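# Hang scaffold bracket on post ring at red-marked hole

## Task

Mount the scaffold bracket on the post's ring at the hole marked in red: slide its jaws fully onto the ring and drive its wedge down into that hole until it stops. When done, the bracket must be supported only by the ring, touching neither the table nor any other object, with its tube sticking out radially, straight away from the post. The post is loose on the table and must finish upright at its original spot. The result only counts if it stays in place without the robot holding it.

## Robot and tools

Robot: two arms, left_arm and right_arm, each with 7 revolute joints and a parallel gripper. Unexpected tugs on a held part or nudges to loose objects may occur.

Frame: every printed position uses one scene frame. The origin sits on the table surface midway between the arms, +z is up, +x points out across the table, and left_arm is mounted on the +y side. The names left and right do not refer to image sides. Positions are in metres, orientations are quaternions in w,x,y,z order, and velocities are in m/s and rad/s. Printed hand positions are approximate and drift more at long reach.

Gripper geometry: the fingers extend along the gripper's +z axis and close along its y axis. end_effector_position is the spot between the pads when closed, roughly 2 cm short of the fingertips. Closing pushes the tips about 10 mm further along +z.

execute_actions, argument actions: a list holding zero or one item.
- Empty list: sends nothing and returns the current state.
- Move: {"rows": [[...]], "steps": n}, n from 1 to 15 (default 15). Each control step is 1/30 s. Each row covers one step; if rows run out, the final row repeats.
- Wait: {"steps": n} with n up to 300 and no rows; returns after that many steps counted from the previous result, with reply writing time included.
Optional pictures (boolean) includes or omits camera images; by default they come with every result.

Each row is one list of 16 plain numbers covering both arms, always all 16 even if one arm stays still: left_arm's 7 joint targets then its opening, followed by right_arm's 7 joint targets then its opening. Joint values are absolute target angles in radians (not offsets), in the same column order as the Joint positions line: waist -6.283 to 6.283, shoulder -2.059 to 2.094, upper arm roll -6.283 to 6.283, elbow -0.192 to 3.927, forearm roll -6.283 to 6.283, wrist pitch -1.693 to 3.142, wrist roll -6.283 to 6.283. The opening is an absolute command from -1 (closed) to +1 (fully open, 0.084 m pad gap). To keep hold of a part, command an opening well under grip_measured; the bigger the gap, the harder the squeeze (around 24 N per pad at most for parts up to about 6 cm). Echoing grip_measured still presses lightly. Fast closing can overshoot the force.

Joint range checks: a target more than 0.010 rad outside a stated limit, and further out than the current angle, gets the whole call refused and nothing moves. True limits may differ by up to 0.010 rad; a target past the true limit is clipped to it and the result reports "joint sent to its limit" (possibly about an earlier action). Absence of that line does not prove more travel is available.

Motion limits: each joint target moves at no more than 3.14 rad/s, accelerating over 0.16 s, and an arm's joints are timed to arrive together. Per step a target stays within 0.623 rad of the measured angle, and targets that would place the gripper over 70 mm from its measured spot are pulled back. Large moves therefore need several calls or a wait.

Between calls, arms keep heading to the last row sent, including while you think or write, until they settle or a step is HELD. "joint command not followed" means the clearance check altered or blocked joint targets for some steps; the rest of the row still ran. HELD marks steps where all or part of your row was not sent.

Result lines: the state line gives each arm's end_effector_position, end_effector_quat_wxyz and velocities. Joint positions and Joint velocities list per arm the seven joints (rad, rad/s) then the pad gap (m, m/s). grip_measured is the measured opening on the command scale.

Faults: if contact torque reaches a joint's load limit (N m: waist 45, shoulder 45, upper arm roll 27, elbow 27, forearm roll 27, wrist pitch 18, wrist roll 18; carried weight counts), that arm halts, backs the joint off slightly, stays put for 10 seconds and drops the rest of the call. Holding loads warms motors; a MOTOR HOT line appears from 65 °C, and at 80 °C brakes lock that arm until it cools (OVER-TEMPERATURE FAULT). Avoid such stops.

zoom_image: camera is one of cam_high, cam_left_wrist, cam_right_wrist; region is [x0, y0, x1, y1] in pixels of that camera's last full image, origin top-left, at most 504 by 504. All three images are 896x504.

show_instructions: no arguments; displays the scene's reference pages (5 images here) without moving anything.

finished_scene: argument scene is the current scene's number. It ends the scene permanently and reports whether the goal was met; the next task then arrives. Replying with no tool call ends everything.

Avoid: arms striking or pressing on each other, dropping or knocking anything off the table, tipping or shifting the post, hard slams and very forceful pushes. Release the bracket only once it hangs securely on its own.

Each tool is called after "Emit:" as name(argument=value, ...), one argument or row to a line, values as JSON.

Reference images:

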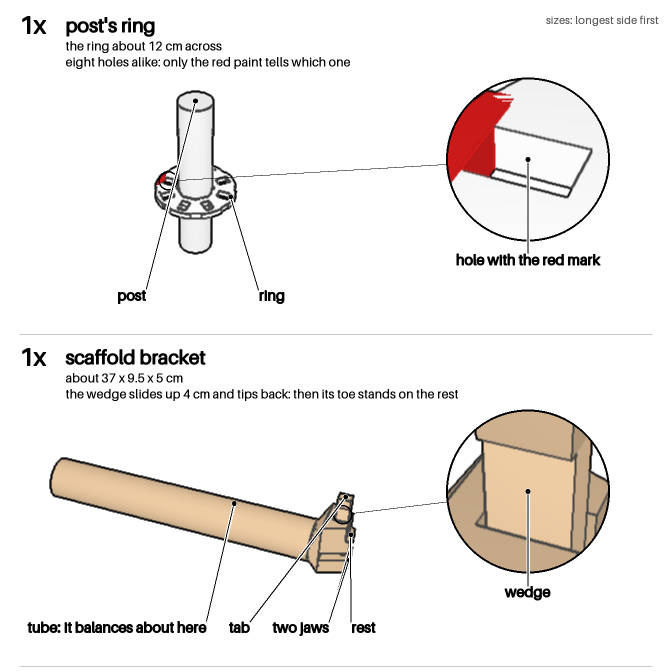

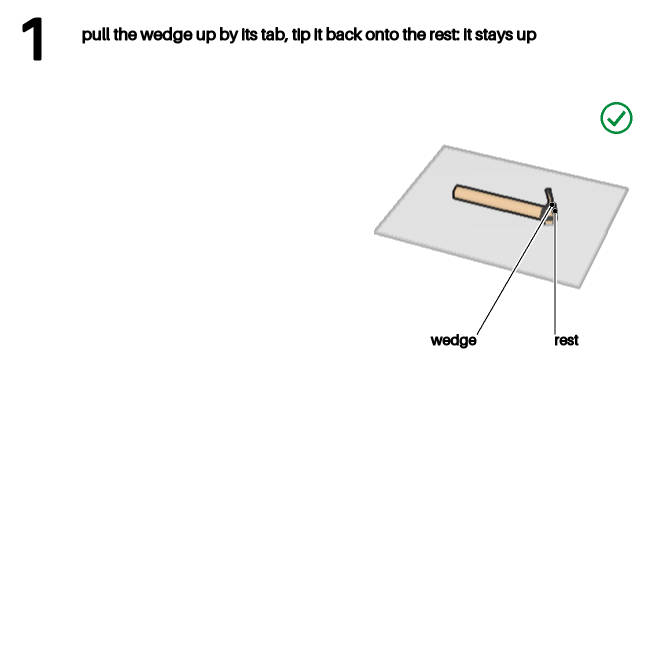

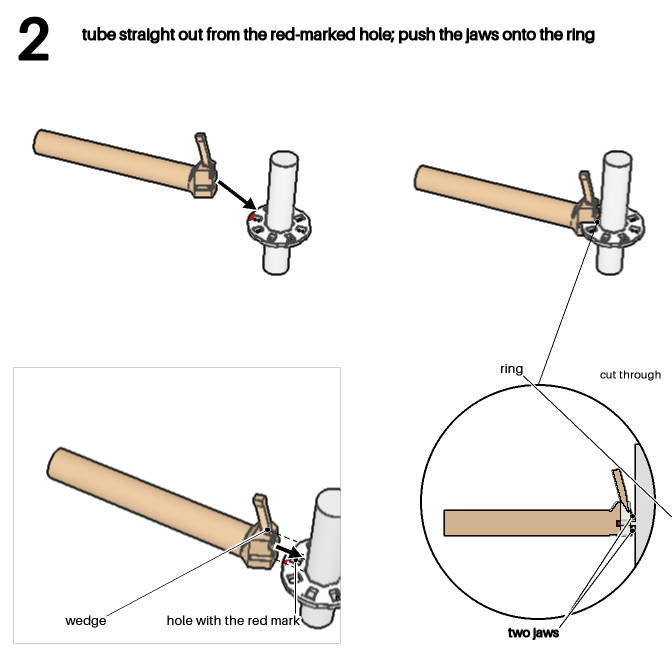

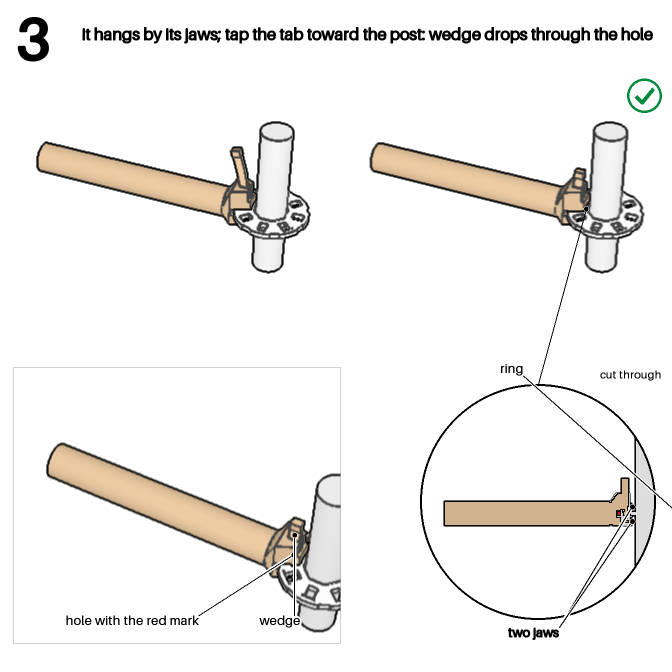

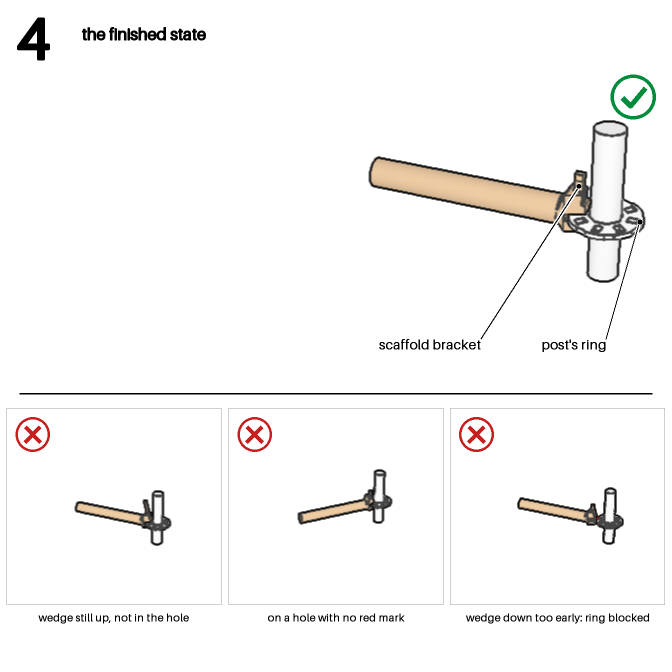

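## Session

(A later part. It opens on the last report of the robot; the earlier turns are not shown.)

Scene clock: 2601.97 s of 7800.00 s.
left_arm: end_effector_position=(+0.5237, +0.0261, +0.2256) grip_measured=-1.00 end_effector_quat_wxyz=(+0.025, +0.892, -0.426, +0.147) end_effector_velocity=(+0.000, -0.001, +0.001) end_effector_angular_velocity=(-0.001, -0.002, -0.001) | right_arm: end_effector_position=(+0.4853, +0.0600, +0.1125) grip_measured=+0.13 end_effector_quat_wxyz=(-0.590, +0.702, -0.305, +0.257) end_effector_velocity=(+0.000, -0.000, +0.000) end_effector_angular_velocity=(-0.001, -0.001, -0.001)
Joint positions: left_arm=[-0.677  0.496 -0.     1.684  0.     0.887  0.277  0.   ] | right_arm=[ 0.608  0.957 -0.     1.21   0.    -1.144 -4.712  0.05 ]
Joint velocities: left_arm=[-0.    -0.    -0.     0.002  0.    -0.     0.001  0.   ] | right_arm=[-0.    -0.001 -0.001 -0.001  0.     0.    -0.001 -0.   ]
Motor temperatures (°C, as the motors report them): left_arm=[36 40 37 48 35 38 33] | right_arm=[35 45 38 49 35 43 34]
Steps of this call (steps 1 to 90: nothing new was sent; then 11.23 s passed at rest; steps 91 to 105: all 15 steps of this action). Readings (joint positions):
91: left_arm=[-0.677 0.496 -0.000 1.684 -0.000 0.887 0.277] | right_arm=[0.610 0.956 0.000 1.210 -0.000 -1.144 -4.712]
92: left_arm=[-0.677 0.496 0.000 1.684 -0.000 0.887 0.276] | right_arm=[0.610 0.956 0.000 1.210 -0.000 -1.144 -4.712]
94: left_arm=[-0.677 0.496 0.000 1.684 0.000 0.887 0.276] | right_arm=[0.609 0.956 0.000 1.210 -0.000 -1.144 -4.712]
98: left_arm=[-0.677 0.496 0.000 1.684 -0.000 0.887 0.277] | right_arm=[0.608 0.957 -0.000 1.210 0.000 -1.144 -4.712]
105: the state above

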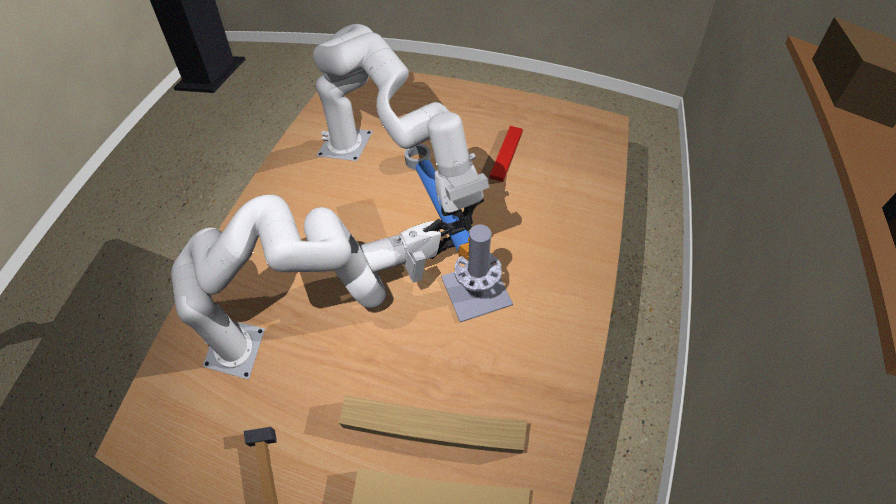

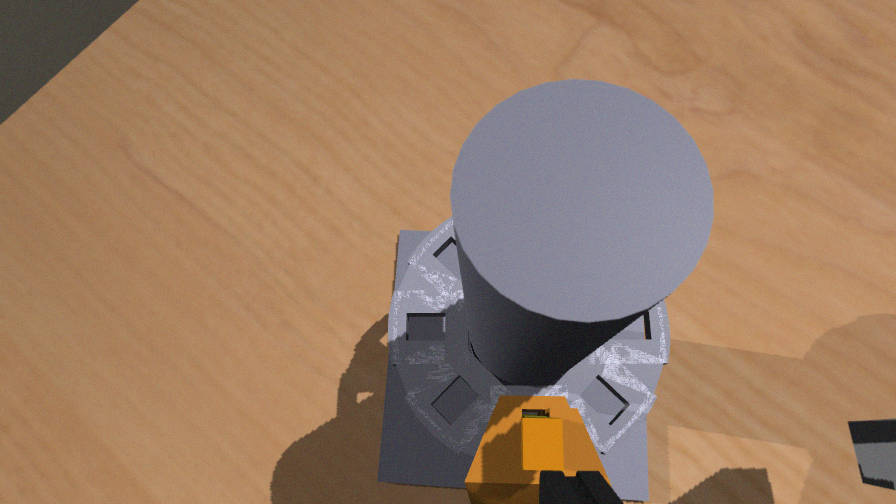

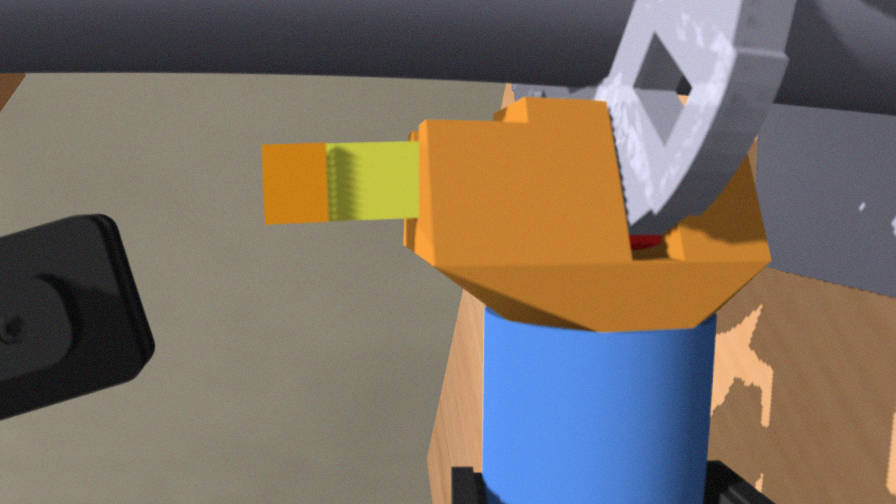

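Emit:
execute_actions(
  actions=[
    {"rows": [[-0.6775,0.4964,0,1.6837,0,0.8873,0.2765,-1,0.6080,0.9565,0,1.2101,0,-1.1463,-4.7124,-0.3],[-0.6775,0.4964,0,1.6837,0,0.8873,0.2765,-1,0.6080,0.9565,0,1.2101,0,-1.1463,-4.7124,0.0],[-0.6775,0.4964,0,1.6837,0,0.8873,0.2765,-1,0.6080,0.9565,0,1.2101,0,-1.1463,-4.7124,0.1],[-0.6775,0.4964,0,1.6837,0,0.8873,0.2765,-1,0.6080,0.9565,0,1.2101,0,-1.1463,-4.7124,0.14],[-0.6775,0.4964,0,1.6837,0,0.8873,0.2765,-1,0.6080,0.9565,0,1.2101,0,-1.1463,-4.7124,0.17],[-0.6775,0.4964,0,1.6837,0,0.8873,0.2765,-1,0.6080,0.9565,0,1.2101,0,-1.1463,-4.7124,0.20],[-0.6775,0.4964,0,1.6837,0,0.8873,0.2765,-1,0.6080,0.9565,0,1.2101,0,-1.1463,-4.7124,0.22],[-0.6775,0.4964,0,1.6837,0,0.8873,0.2765,-1,0.6080,0.9565,0,1.2101,0,-1.1463,-4.7124,0.24],[-0.6775,0.4964,0,1.6837,0,0.8873,0.2765,-1,0.6080,0.9565,0,1.2101,0,-1.1463,-4.7124,0.26],[-0.6775,0.4964,0,1.6837,0,0.8873,0.2765,-1,0.6080,0.9565,0,1.2101,0,-1.1463,-4.7124,0.28],[-0.6775,0.4964,0,1.6837,0,0.8873,0.2765,-1,0.6080,0.9565,0,1.2101,0,-1.1463,-4.7124,0.30]], "steps": 15},
  ],
)

Scene clock: 2624.60 s of 7800.00 s.
left_arm: end_effector_position=(+0.5237, +0.0261, +0.2256) grip_measured=-1.00 end_effector_quat_wxyz=(+0.025, +0.892, -0.426, +0.147) end_effector_velocity=(-0.000, +0.000, -0.001) end_effector_angular_velocity=(+0.000, +0.001, +0.001) | right_arm: end_effector_position=(+0.4855, +0.0602, +0.1141) grip_measured=+0.30 end_effector_quat_wxyz=(-0.591, +0.701, -0.305, +0.257) end_effector_velocity=(-0.001, -0.002, -0.005) end_effector_angular_velocity=(-0.007, +0.006, -0.000)
Joint positions: left_arm=[-0.677  0.496 -0.     1.684 -0.     0.887  0.277  0.   ] | right_arm=[ 0.608  0.956 -0.     1.211  0.    -1.147 -4.713  0.057]
Joint velocities: left_arm=[-0.    -0.     0.    -0.001 -0.     0.    -0.001  0.   ] | right_arm=[-0.     0.005 -0.    -0.005 -0.    -0.001 -0.    -0.   ]
Motor temperatures (°C, as the motors report them): left_arm=[36 41 37 48 35 38 33] | right_arm=[35 45 38 49 35 43 34]
Steps of this call (steps 1 to 15: the robot went on to your last target; steps 16 to 90: nothing new was sent; then 19.13 s passed at rest; steps 91 to 105: all 15 steps of this action). Readings (joint positions):
91: left_arm=[-0.677 0.496 -0.000 1.684 0.000 0.887 0.277] | right_arm=[0.608 0.957 -0.000 1.210 0.000 -1.144 -4.712]
92: left_arm=[-0.677 0.496 -0.000 1.684 -0.000 0.887 0.277] | right_arm=[0.608 0.957 -0.000 1.210 0.000 -1.144 -4.712]
94: left_arm=[-0.678 0.496 0.000 1.684 0.000 0.887 0.277] | right_arm=[0.608 0.957 -0.000 1.210 0.000 -1.144 -4.712]
98: left_arm=[-0.677 0.496 0.000 1.684 -0.000 0.887 0.277] | right_arm=[0.608 0.956 -0.000 1.211 -0.000 -1.145 -4.713]
105: the state above

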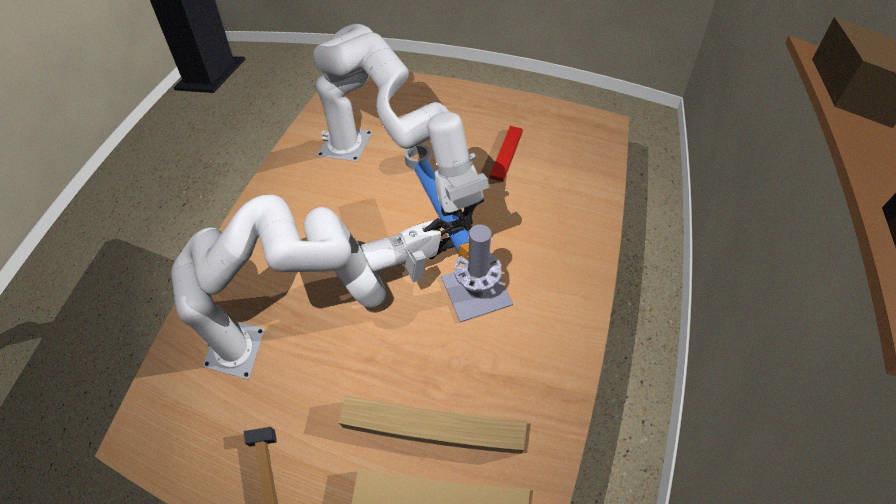

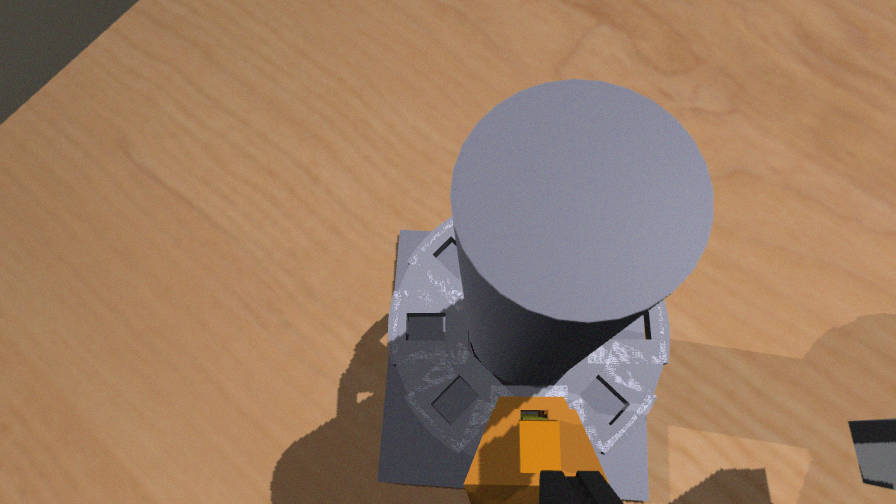

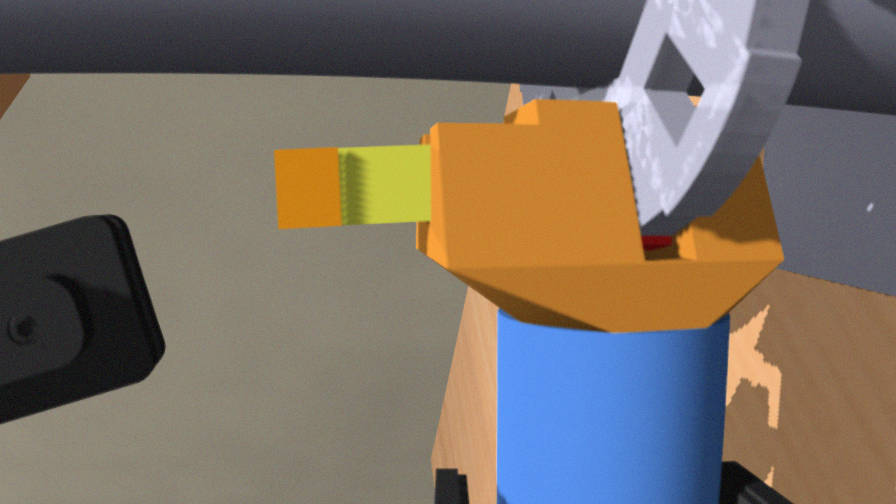

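Emit:
execute_actions(
  actions=[
    {"rows": [[-0.6775,0.4964,0,1.6837,0,0.8873,0.2765,-1,0.6080,0.9565,0,1.2101,0,-1.1463,-4.7124,0.33],[-0.6775,0.4964,0,1.6837,0,0.8873,0.2765,-1,0.6080,0.9565,0,1.2101,0,-1.1463,-4.7124,0.36],[-0.6775,0.4964,0,1.6837,0,0.8873,0.2765,-1,0.6080,0.9565,0,1.2101,0,-1.1463,-4.7124,0.39],[-0.6775,0.4964,0,1.6837,0,0.8873,0.2765,-1,0.6080,0.9565,0,1.2101,0,-1.1463,-4.7124,0.42],[-0.6775,0.4964,0,1.6837,0,0.8873,0.2765,-1,0.6080,0.9565,0,1.2101,0,-1.1463,-4.7124,0.45],[-0.6775,0.4964,0,1.6837,0,0.8873,0.2765,-1,0.6080,0.9565,0,1.2101,0,-1.1463,-4.7124,0.48],[-0.6775,0.4964,0,1.6837,0,0.8873,0.2765,-1,0.6080,0.9565,0,1.2101,0,-1.1463,-4.7124,0.52],[-0.6775,0.4964,0,1.6837,0,0.8873,0.2765,-1,0.6080,0.9565,0,1.2101,0,-1.1463,-4.7124,0.56],[-0.6775,0.4964,0,1.6837,0,0.8873,0.2765,-1,0.6080,0.9565,0,1.2101,0,-1.1463,-4.7124,0.60],[-0.6775,0.4964,0,1.6837,0,0.8873,0.2765,-1,0.6080,0.9565,0,1.2101,0,-1.1463,-4.7124,0.66],[-0.6775,0.4964,0,1.6837,0,0.8873,0.2765,-1,0.6080,0.9565,0,1.2101,0,-1.1463,-4.7124,0.72],[-0.6775,0.4964,0,1.6837,0,0.8873,0.2765,-1,0.6080,0.9565,0,1.2101,0,-1.1463,-4.7124,0.80],[-0.6775,0.4964,0,1.6837,0,0.8873,0.2765,-1,0.6080,0.9565,0,1.2101,0,-1.1463,-4.7124,0.9],[-0.6775,0.4964,0,1.6837,0,0.8873,0.2765,-1,0.6080,0.9565,0,1.2101,0,-1.1463,-4.7124,1.0]], "steps": 15},
  ],
)

Scene clock: 2646.73 s of 7800.00 s.
left_arm: end_effector_position=(+0.5237, +0.0261, +0.2256) grip_measured=-1.00 end_effector_quat_wxyz=(+0.025, +0.892, -0.426, +0.147) end_effector_velocity=(+0.000, -0.001, +0.001) end_effector_angular_velocity=(-0.002, -0.001, +0.000) | right_arm: end_effector_position=(+0.4861, +0.0619, +0.1199) grip_measured=+1.00 end_effector_quat_wxyz=(-0.596, +0.697, -0.303, +0.259) end_effector_velocity=(-0.007, +0.004, -0.006) end_effector_angular_velocity=(-0.008, +0.016, +0.011)
Joint positions: left_arm=[-0.677  0.496  0.     1.684  0.     0.887  0.277  0.   ] | right_arm=[ 0.608  0.951  0.001  1.215 -0.    -1.151 -4.712  0.084]
Joint velocities: left_arm=[-0.     0.    -0.     0.002 -0.    -0.    -0.001  0.   ] | right_arm=[ 0.006 -0.     0.005 -0.008 -0.003  0.009  0.001  0.01 ]
Motor temperatures (°C, as the motors report them): left_arm=[36 41 37 49 35 38 33] | right_arm=[35 45 38 48 35 42 34]
Steps of this call (steps 1 to 15: the robot went on to your last target; steps 16 to 90: nothing new was sent; then 18.63 s passed at rest; steps 91 to 105: all 15 steps of this action). Readings (joint positions):
91: left_arm=[-0.677 0.496 0.000 1.684 0.000 0.887 0.277] | right_arm=[0.608 0.956 -0.000 1.210 0.000 -1.146 -4.712]
92: left_arm=[-0.677 0.496 0.000 1.684 -0.000 0.887 0.277] | right_arm=[0.608 0.956 -0.000 1.211 0.000 -1.147 -4.712]
94: left_arm=[-0.677 0.496 0.000 1.684 0.000 0.887 0.277] | right_arm=[0.608 0.956 -0.000 1.211 0.000 -1.147 -4.712]
98: left_arm=[-0.677 0.496 -0.000 1.684 -0.000 0.887 0.276] | right_arm=[0.608 0.955 -0.000 1.212 0.000 -1.148 -4.712]
105: the state above

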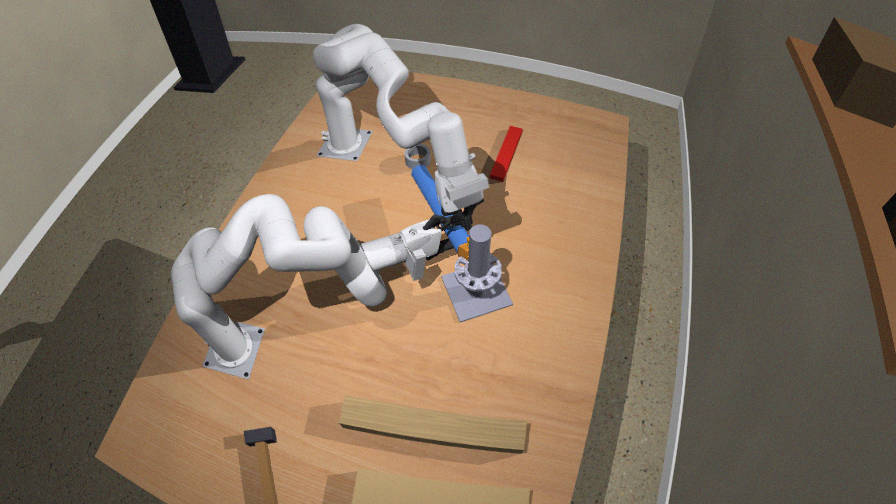

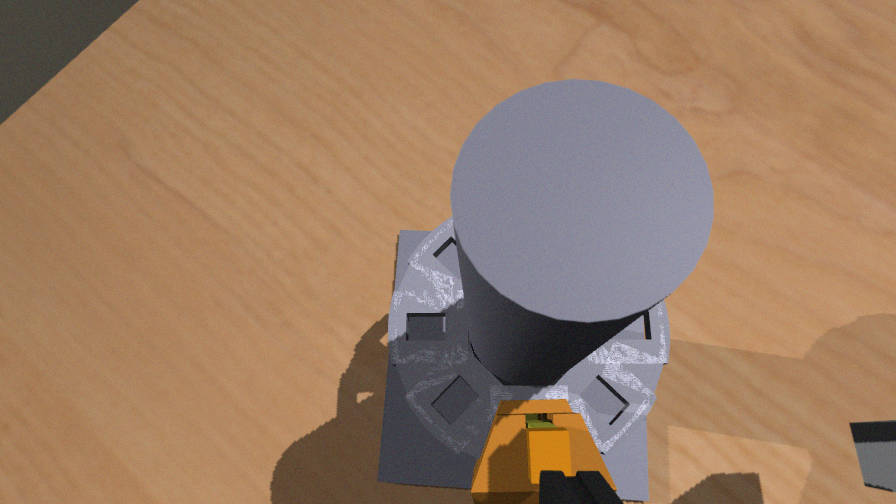

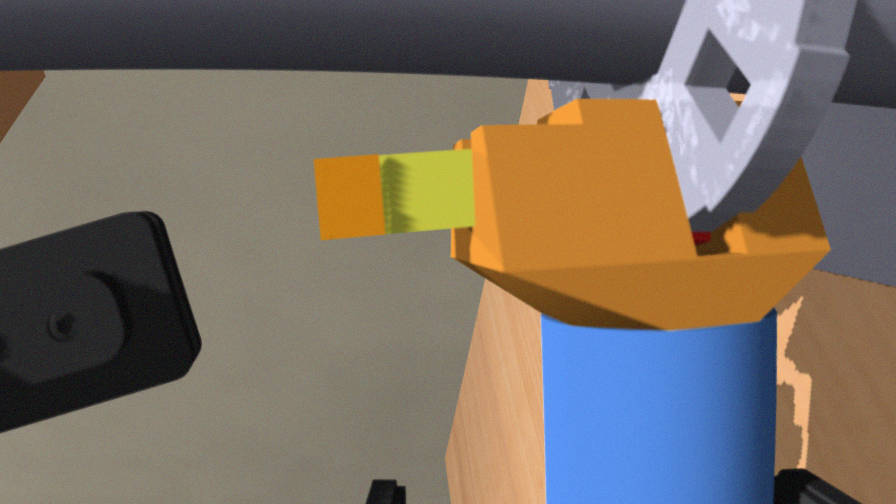

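Emit:
execute_actions(
  actions=[
    {"rows": [[-0.6775,0.4964,0,1.6837,0,0.8873,0.2765,-1,0.6080,0.9595,0,1.2119,0,-1.1475,-4.7124,1],[-0.6775,0.4964,0,1.6837,0,0.8873,0.2765,-1,0.6080,0.9625,0,1.2136,0,-1.1487,-4.7124,1],[-0.6775,0.4964,0,1.6837,0,0.8873,0.2765,-1,0.6080,0.9655,0,1.2154,0,-1.1500,-4.7124,1],[-0.6775,0.4964,0,1.6837,0,0.8873,0.2765,-1,0.6080,0.9684,0,1.2172,0,-1.1512,-4.7124,1],[-0.6775,0.4964,0,1.6837,0,0.8873,0.2765,-1,0.6080,0.9714,0,1.2190,0,-1.1524,-4.7124,1],[-0.6775,0.4964,0,1.6837,0,0.8873,0.2765,-1,0.6080,0.9744,0,1.2207,0,-1.1536,-4.7124,1]], "steps": 15},
  ],
)

Scene clock: 2658.40 s of 7800.00 s.
left_arm: end_effector_position=(+0.5237, +0.0261, +0.2256) grip_measured=-1.00 end_effector_quat_wxyz=(+0.025, +0.892, -0.426, +0.147) end_effector_velocity=(-0.000, +0.001, -0.001) end_effector_angular_velocity=(+0.001, +0.001, -0.000) | right_arm: end_effector_position=(+0.4851, +0.0600, +0.1072) grip_measured=+1.00 end_effector_quat_wxyz=(-0.591, +0.701, -0.305, +0.257) end_effector_velocity=(+0.000, +0.000, +0.001) end_effector_angular_velocity=(+0.003, -0.001, +0.000)
Joint positions: left_arm=[-0.677  0.496 -0.     1.684 -0.     0.887  0.277  0.   ] | right_arm=[ 0.608  0.974 -0.     1.221  0.    -1.154 -4.712  0.084]
Joint velocities: left_arm=[ 0.001  0.     0.    -0.001 -0.     0.     0.001  0.   ] | right_arm=[ 0.001  0.001 -0.001  0.002 -0.    -0.001  0.002  0.   ]
Motor temperatures (°C, as the motors report them): left_arm=[36 41 37 49 35 38 33] | right_arm=[35 44 38 47 35 40 34]
Steps of this call (steps 1 to 15: the robot went on to your last target; steps 16 to 90: nothing new was sent; then 8.17 s passed at rest; steps 91 to 105: all 15 steps of this action). Readings (joint positions):
91: left_arm=[-0.677 0.496 -0.000 1.684 -0.000 0.887 0.277] | right_arm=[0.608 0.957 -0.000 1.210 -0.000 -1.146 -4.712]
92: left_arm=[-0.677 0.496 -0.000 1.684 -0.000 0.887 0.277] | right_arm=[0.608 0.957 -0.000 1.211 -0.000 -1.147 -4.712]
94: left_arm=[-0.677 0.496 0.000 1.684 -0.000 0.887 0.277] | right_arm=[0.608 0.961 -0.000 1.213 0.000 -1.148 -4.712]
98: left_arm=[-0.678 0.496 0.000 1.684 0.000 0.887 0.276] | right_arm=[0.608 0.971 0.000 1.218 0.000 -1.152 -4.712]
105: the state above

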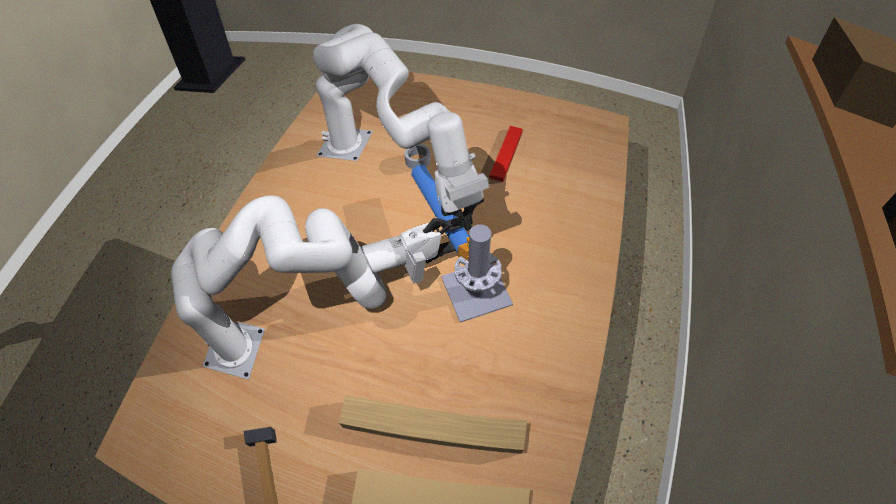

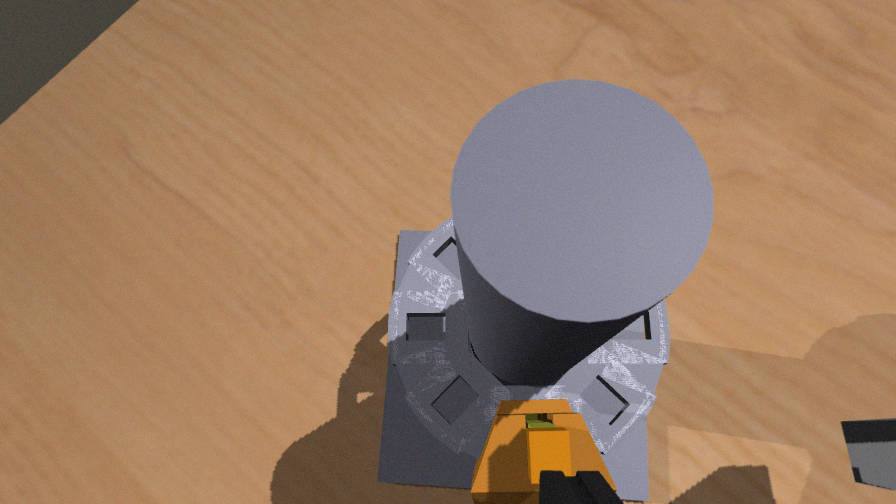

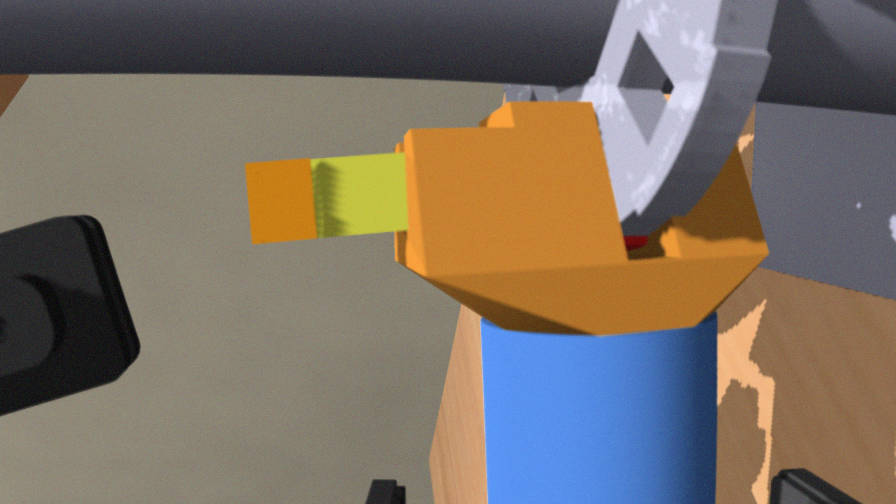

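Emit:
execute_actions(
  actions=[
    {"rows": [[-0.6775,0.4964,0,1.6837,0,0.8873,0.2765,-1,0.6080,0.9690,0,1.2030,0,-1.1660,-4.7124,1],[-0.6775,0.4950,0,1.6850,0,0.8900,0.2765,-1,0.6080,0.9620,0,1.1790,0,-1.1830,-4.7124,1],[-0.6775,0.4900,0,1.6900,0,0.9000,0.2765,-1,0.6080,0.9540,0,1.1520,0,-1.2020,-4.7124,1],[-0.6775,0.4850,0,1.6950,0,0.9100,0.2765,-1,0.6080,0.9450,0,1.1220,0,-1.2230,-4.7124,1],[-0.6775,0.4800,0,1.7000,0,0.9200,0.2765,-1,0.6080,0.9360,0,1.0920,0,-1.2440,-4.7124,1],[-0.6775,0.4750,0,1.7050,0,0.9300,0.2765,-1,0.6080,0.9277,0,1.0636,0,-1.2641,-4.7124,1],[-0.6775,0.4700,0,1.7100,0,0.9400,0.2765,-1,0.6080,0.9178,0,1.0280,0,-1.2897,-4.7124,1],[-0.6775,0.4650,0,1.7150,0,0.9500,0.2765,-1,0.6080,0.9078,0,0.9925,0,-1.3153,-4.7124,1],[-0.6775,0.4600,0,1.7200,0,0.9600,0.2765,-1,0.6080,0.8979,0,0.9569,0,-1.3410,-4.7124,1],[-0.6775,0.4550,0,1.7250,0,0.9700,0.2765,-1,0.6080,0.8879,0,0.9214,0,-1.3666,-4.7124,1],[-0.6775,0.4500,0,1.7300,0,0.9800,0.2765,-1,0.6080,0.8780,0,0.8858,0,-1.3922,-4.7124,1]], "steps": 15},
  ],
)

Scene clock: 2676.77 s of 7800.00 s.
left_arm: end_effector_position=(+0.5188, +0.0296, +0.2657) grip_measured=-1.00 end_effector_quat_wxyz=(+0.025, +0.892, -0.426, +0.150) end_effector_velocity=(-0.007, +0.006, +0.029) end_effector_angular_velocity=(+0.006, +0.009, +0.001) | right_arm: end_effector_position=(+0.4238, +0.0028, +0.1025) grip_measured=+1.00 end_effector_quat_wxyz=(-0.590, +0.702, -0.306, +0.257) end_effector_velocity=(-0.071, -0.066, +0.006) end_effector_angular_velocity=(+0.005, -0.006, +0.000)
Joint positions: left_arm=[-0.678  0.451 -0.     1.729  0.     0.973  0.277  0.   ] | right_arm=[ 0.608  0.887 -0.     0.913 -0.    -1.371 -4.712  0.084]
Joint velocities: left_arm=[ 0.001 -0.036  0.     0.034 -0.     0.081  0.     0.   ] | right_arm=[ 0.    -0.094  0.    -0.337  0.    -0.25  -0.    -0.   ]
Motor temperatures (°C, as the motors report them): left_arm=[36 41 37 49 35 38 33] | right_arm=[35 43 38 45 35 38 34]
Steps of this call (steps 1 to 15: the robot went on to your last target; steps 16 to 90: nothing new was sent; then 14.87 s passed at rest; steps 91 to 105: all 15 steps of this action). Readings (joint positions):
91: left_arm=[-0.677 0.496 0.000 1.684 -0.000 0.887 0.276] | right_arm=[0.608 0.974 0.000 1.221 0.000 -1.154 -4.712]
92: left_arm=[-0.677 0.496 0.000 1.684 0.000 0.887 0.276] | right_arm=[0.608 0.973 0.000 1.218 0.000 -1.156 -4.712]
94: left_arm=[-0.677 0.495 0.000 1.685 -0.000 0.892 0.277] | right_arm=[0.608 0.966 0.000 1.196 0.000 -1.172 -4.712]
98: left_arm=[-0.677 0.481 0.000 1.700 -0.000 0.920 0.276] | right_arm=[0.608 0.940 -0.000 1.105 0.000 -1.235 -4.712]
105: the state above

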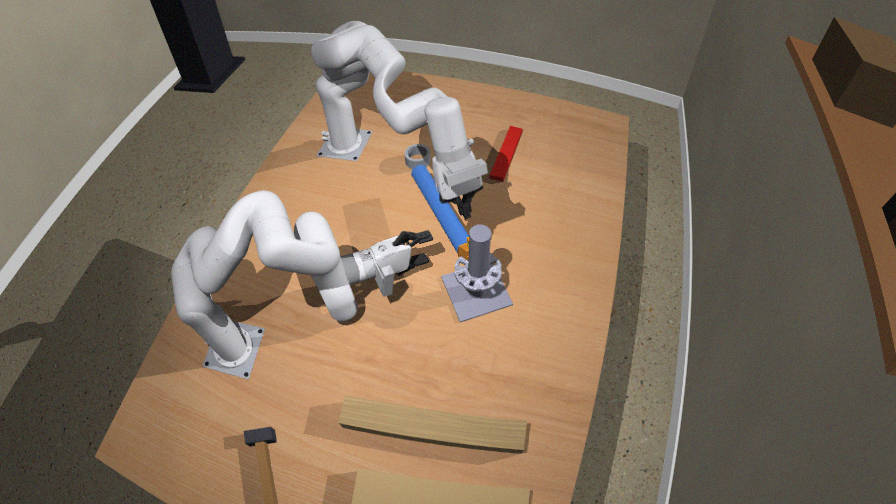

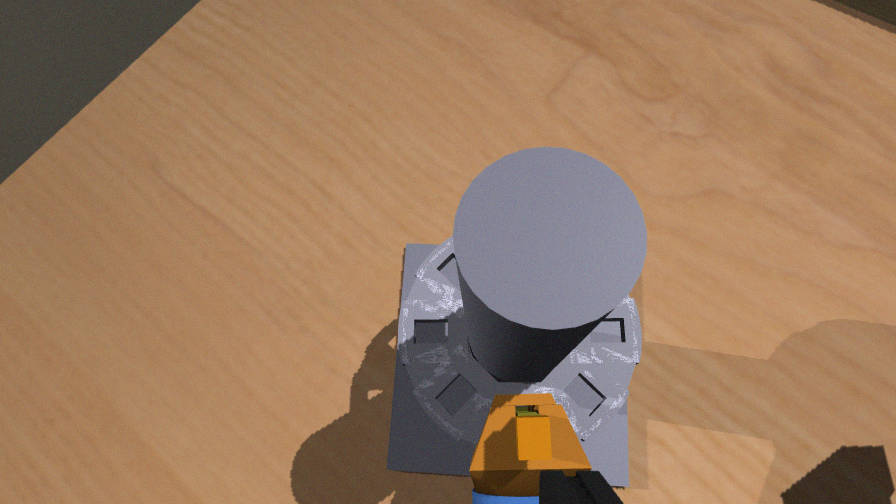

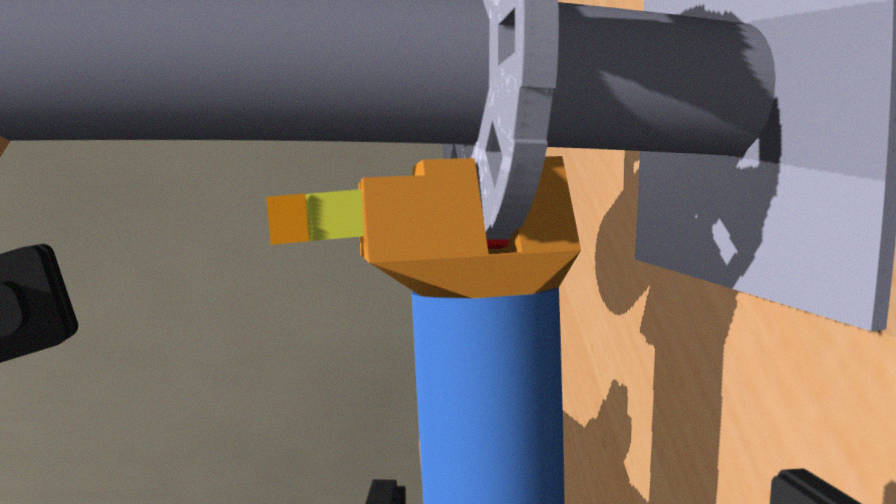

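Emit:
zoom_image(
  camera="cam_high",
  region=[370, 120, 540, 330],
)

Region (370, 120, 540, 330) of cam_high's 896x504 image, scaled by 2.400, with more detail than that image has; it fills the left 408 columns of this view, and the rest is white.

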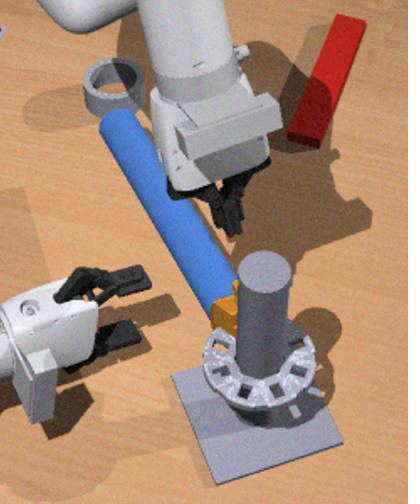

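Emit:
finished_scene(
  scene=1,
)

The scene is finished: the task was done.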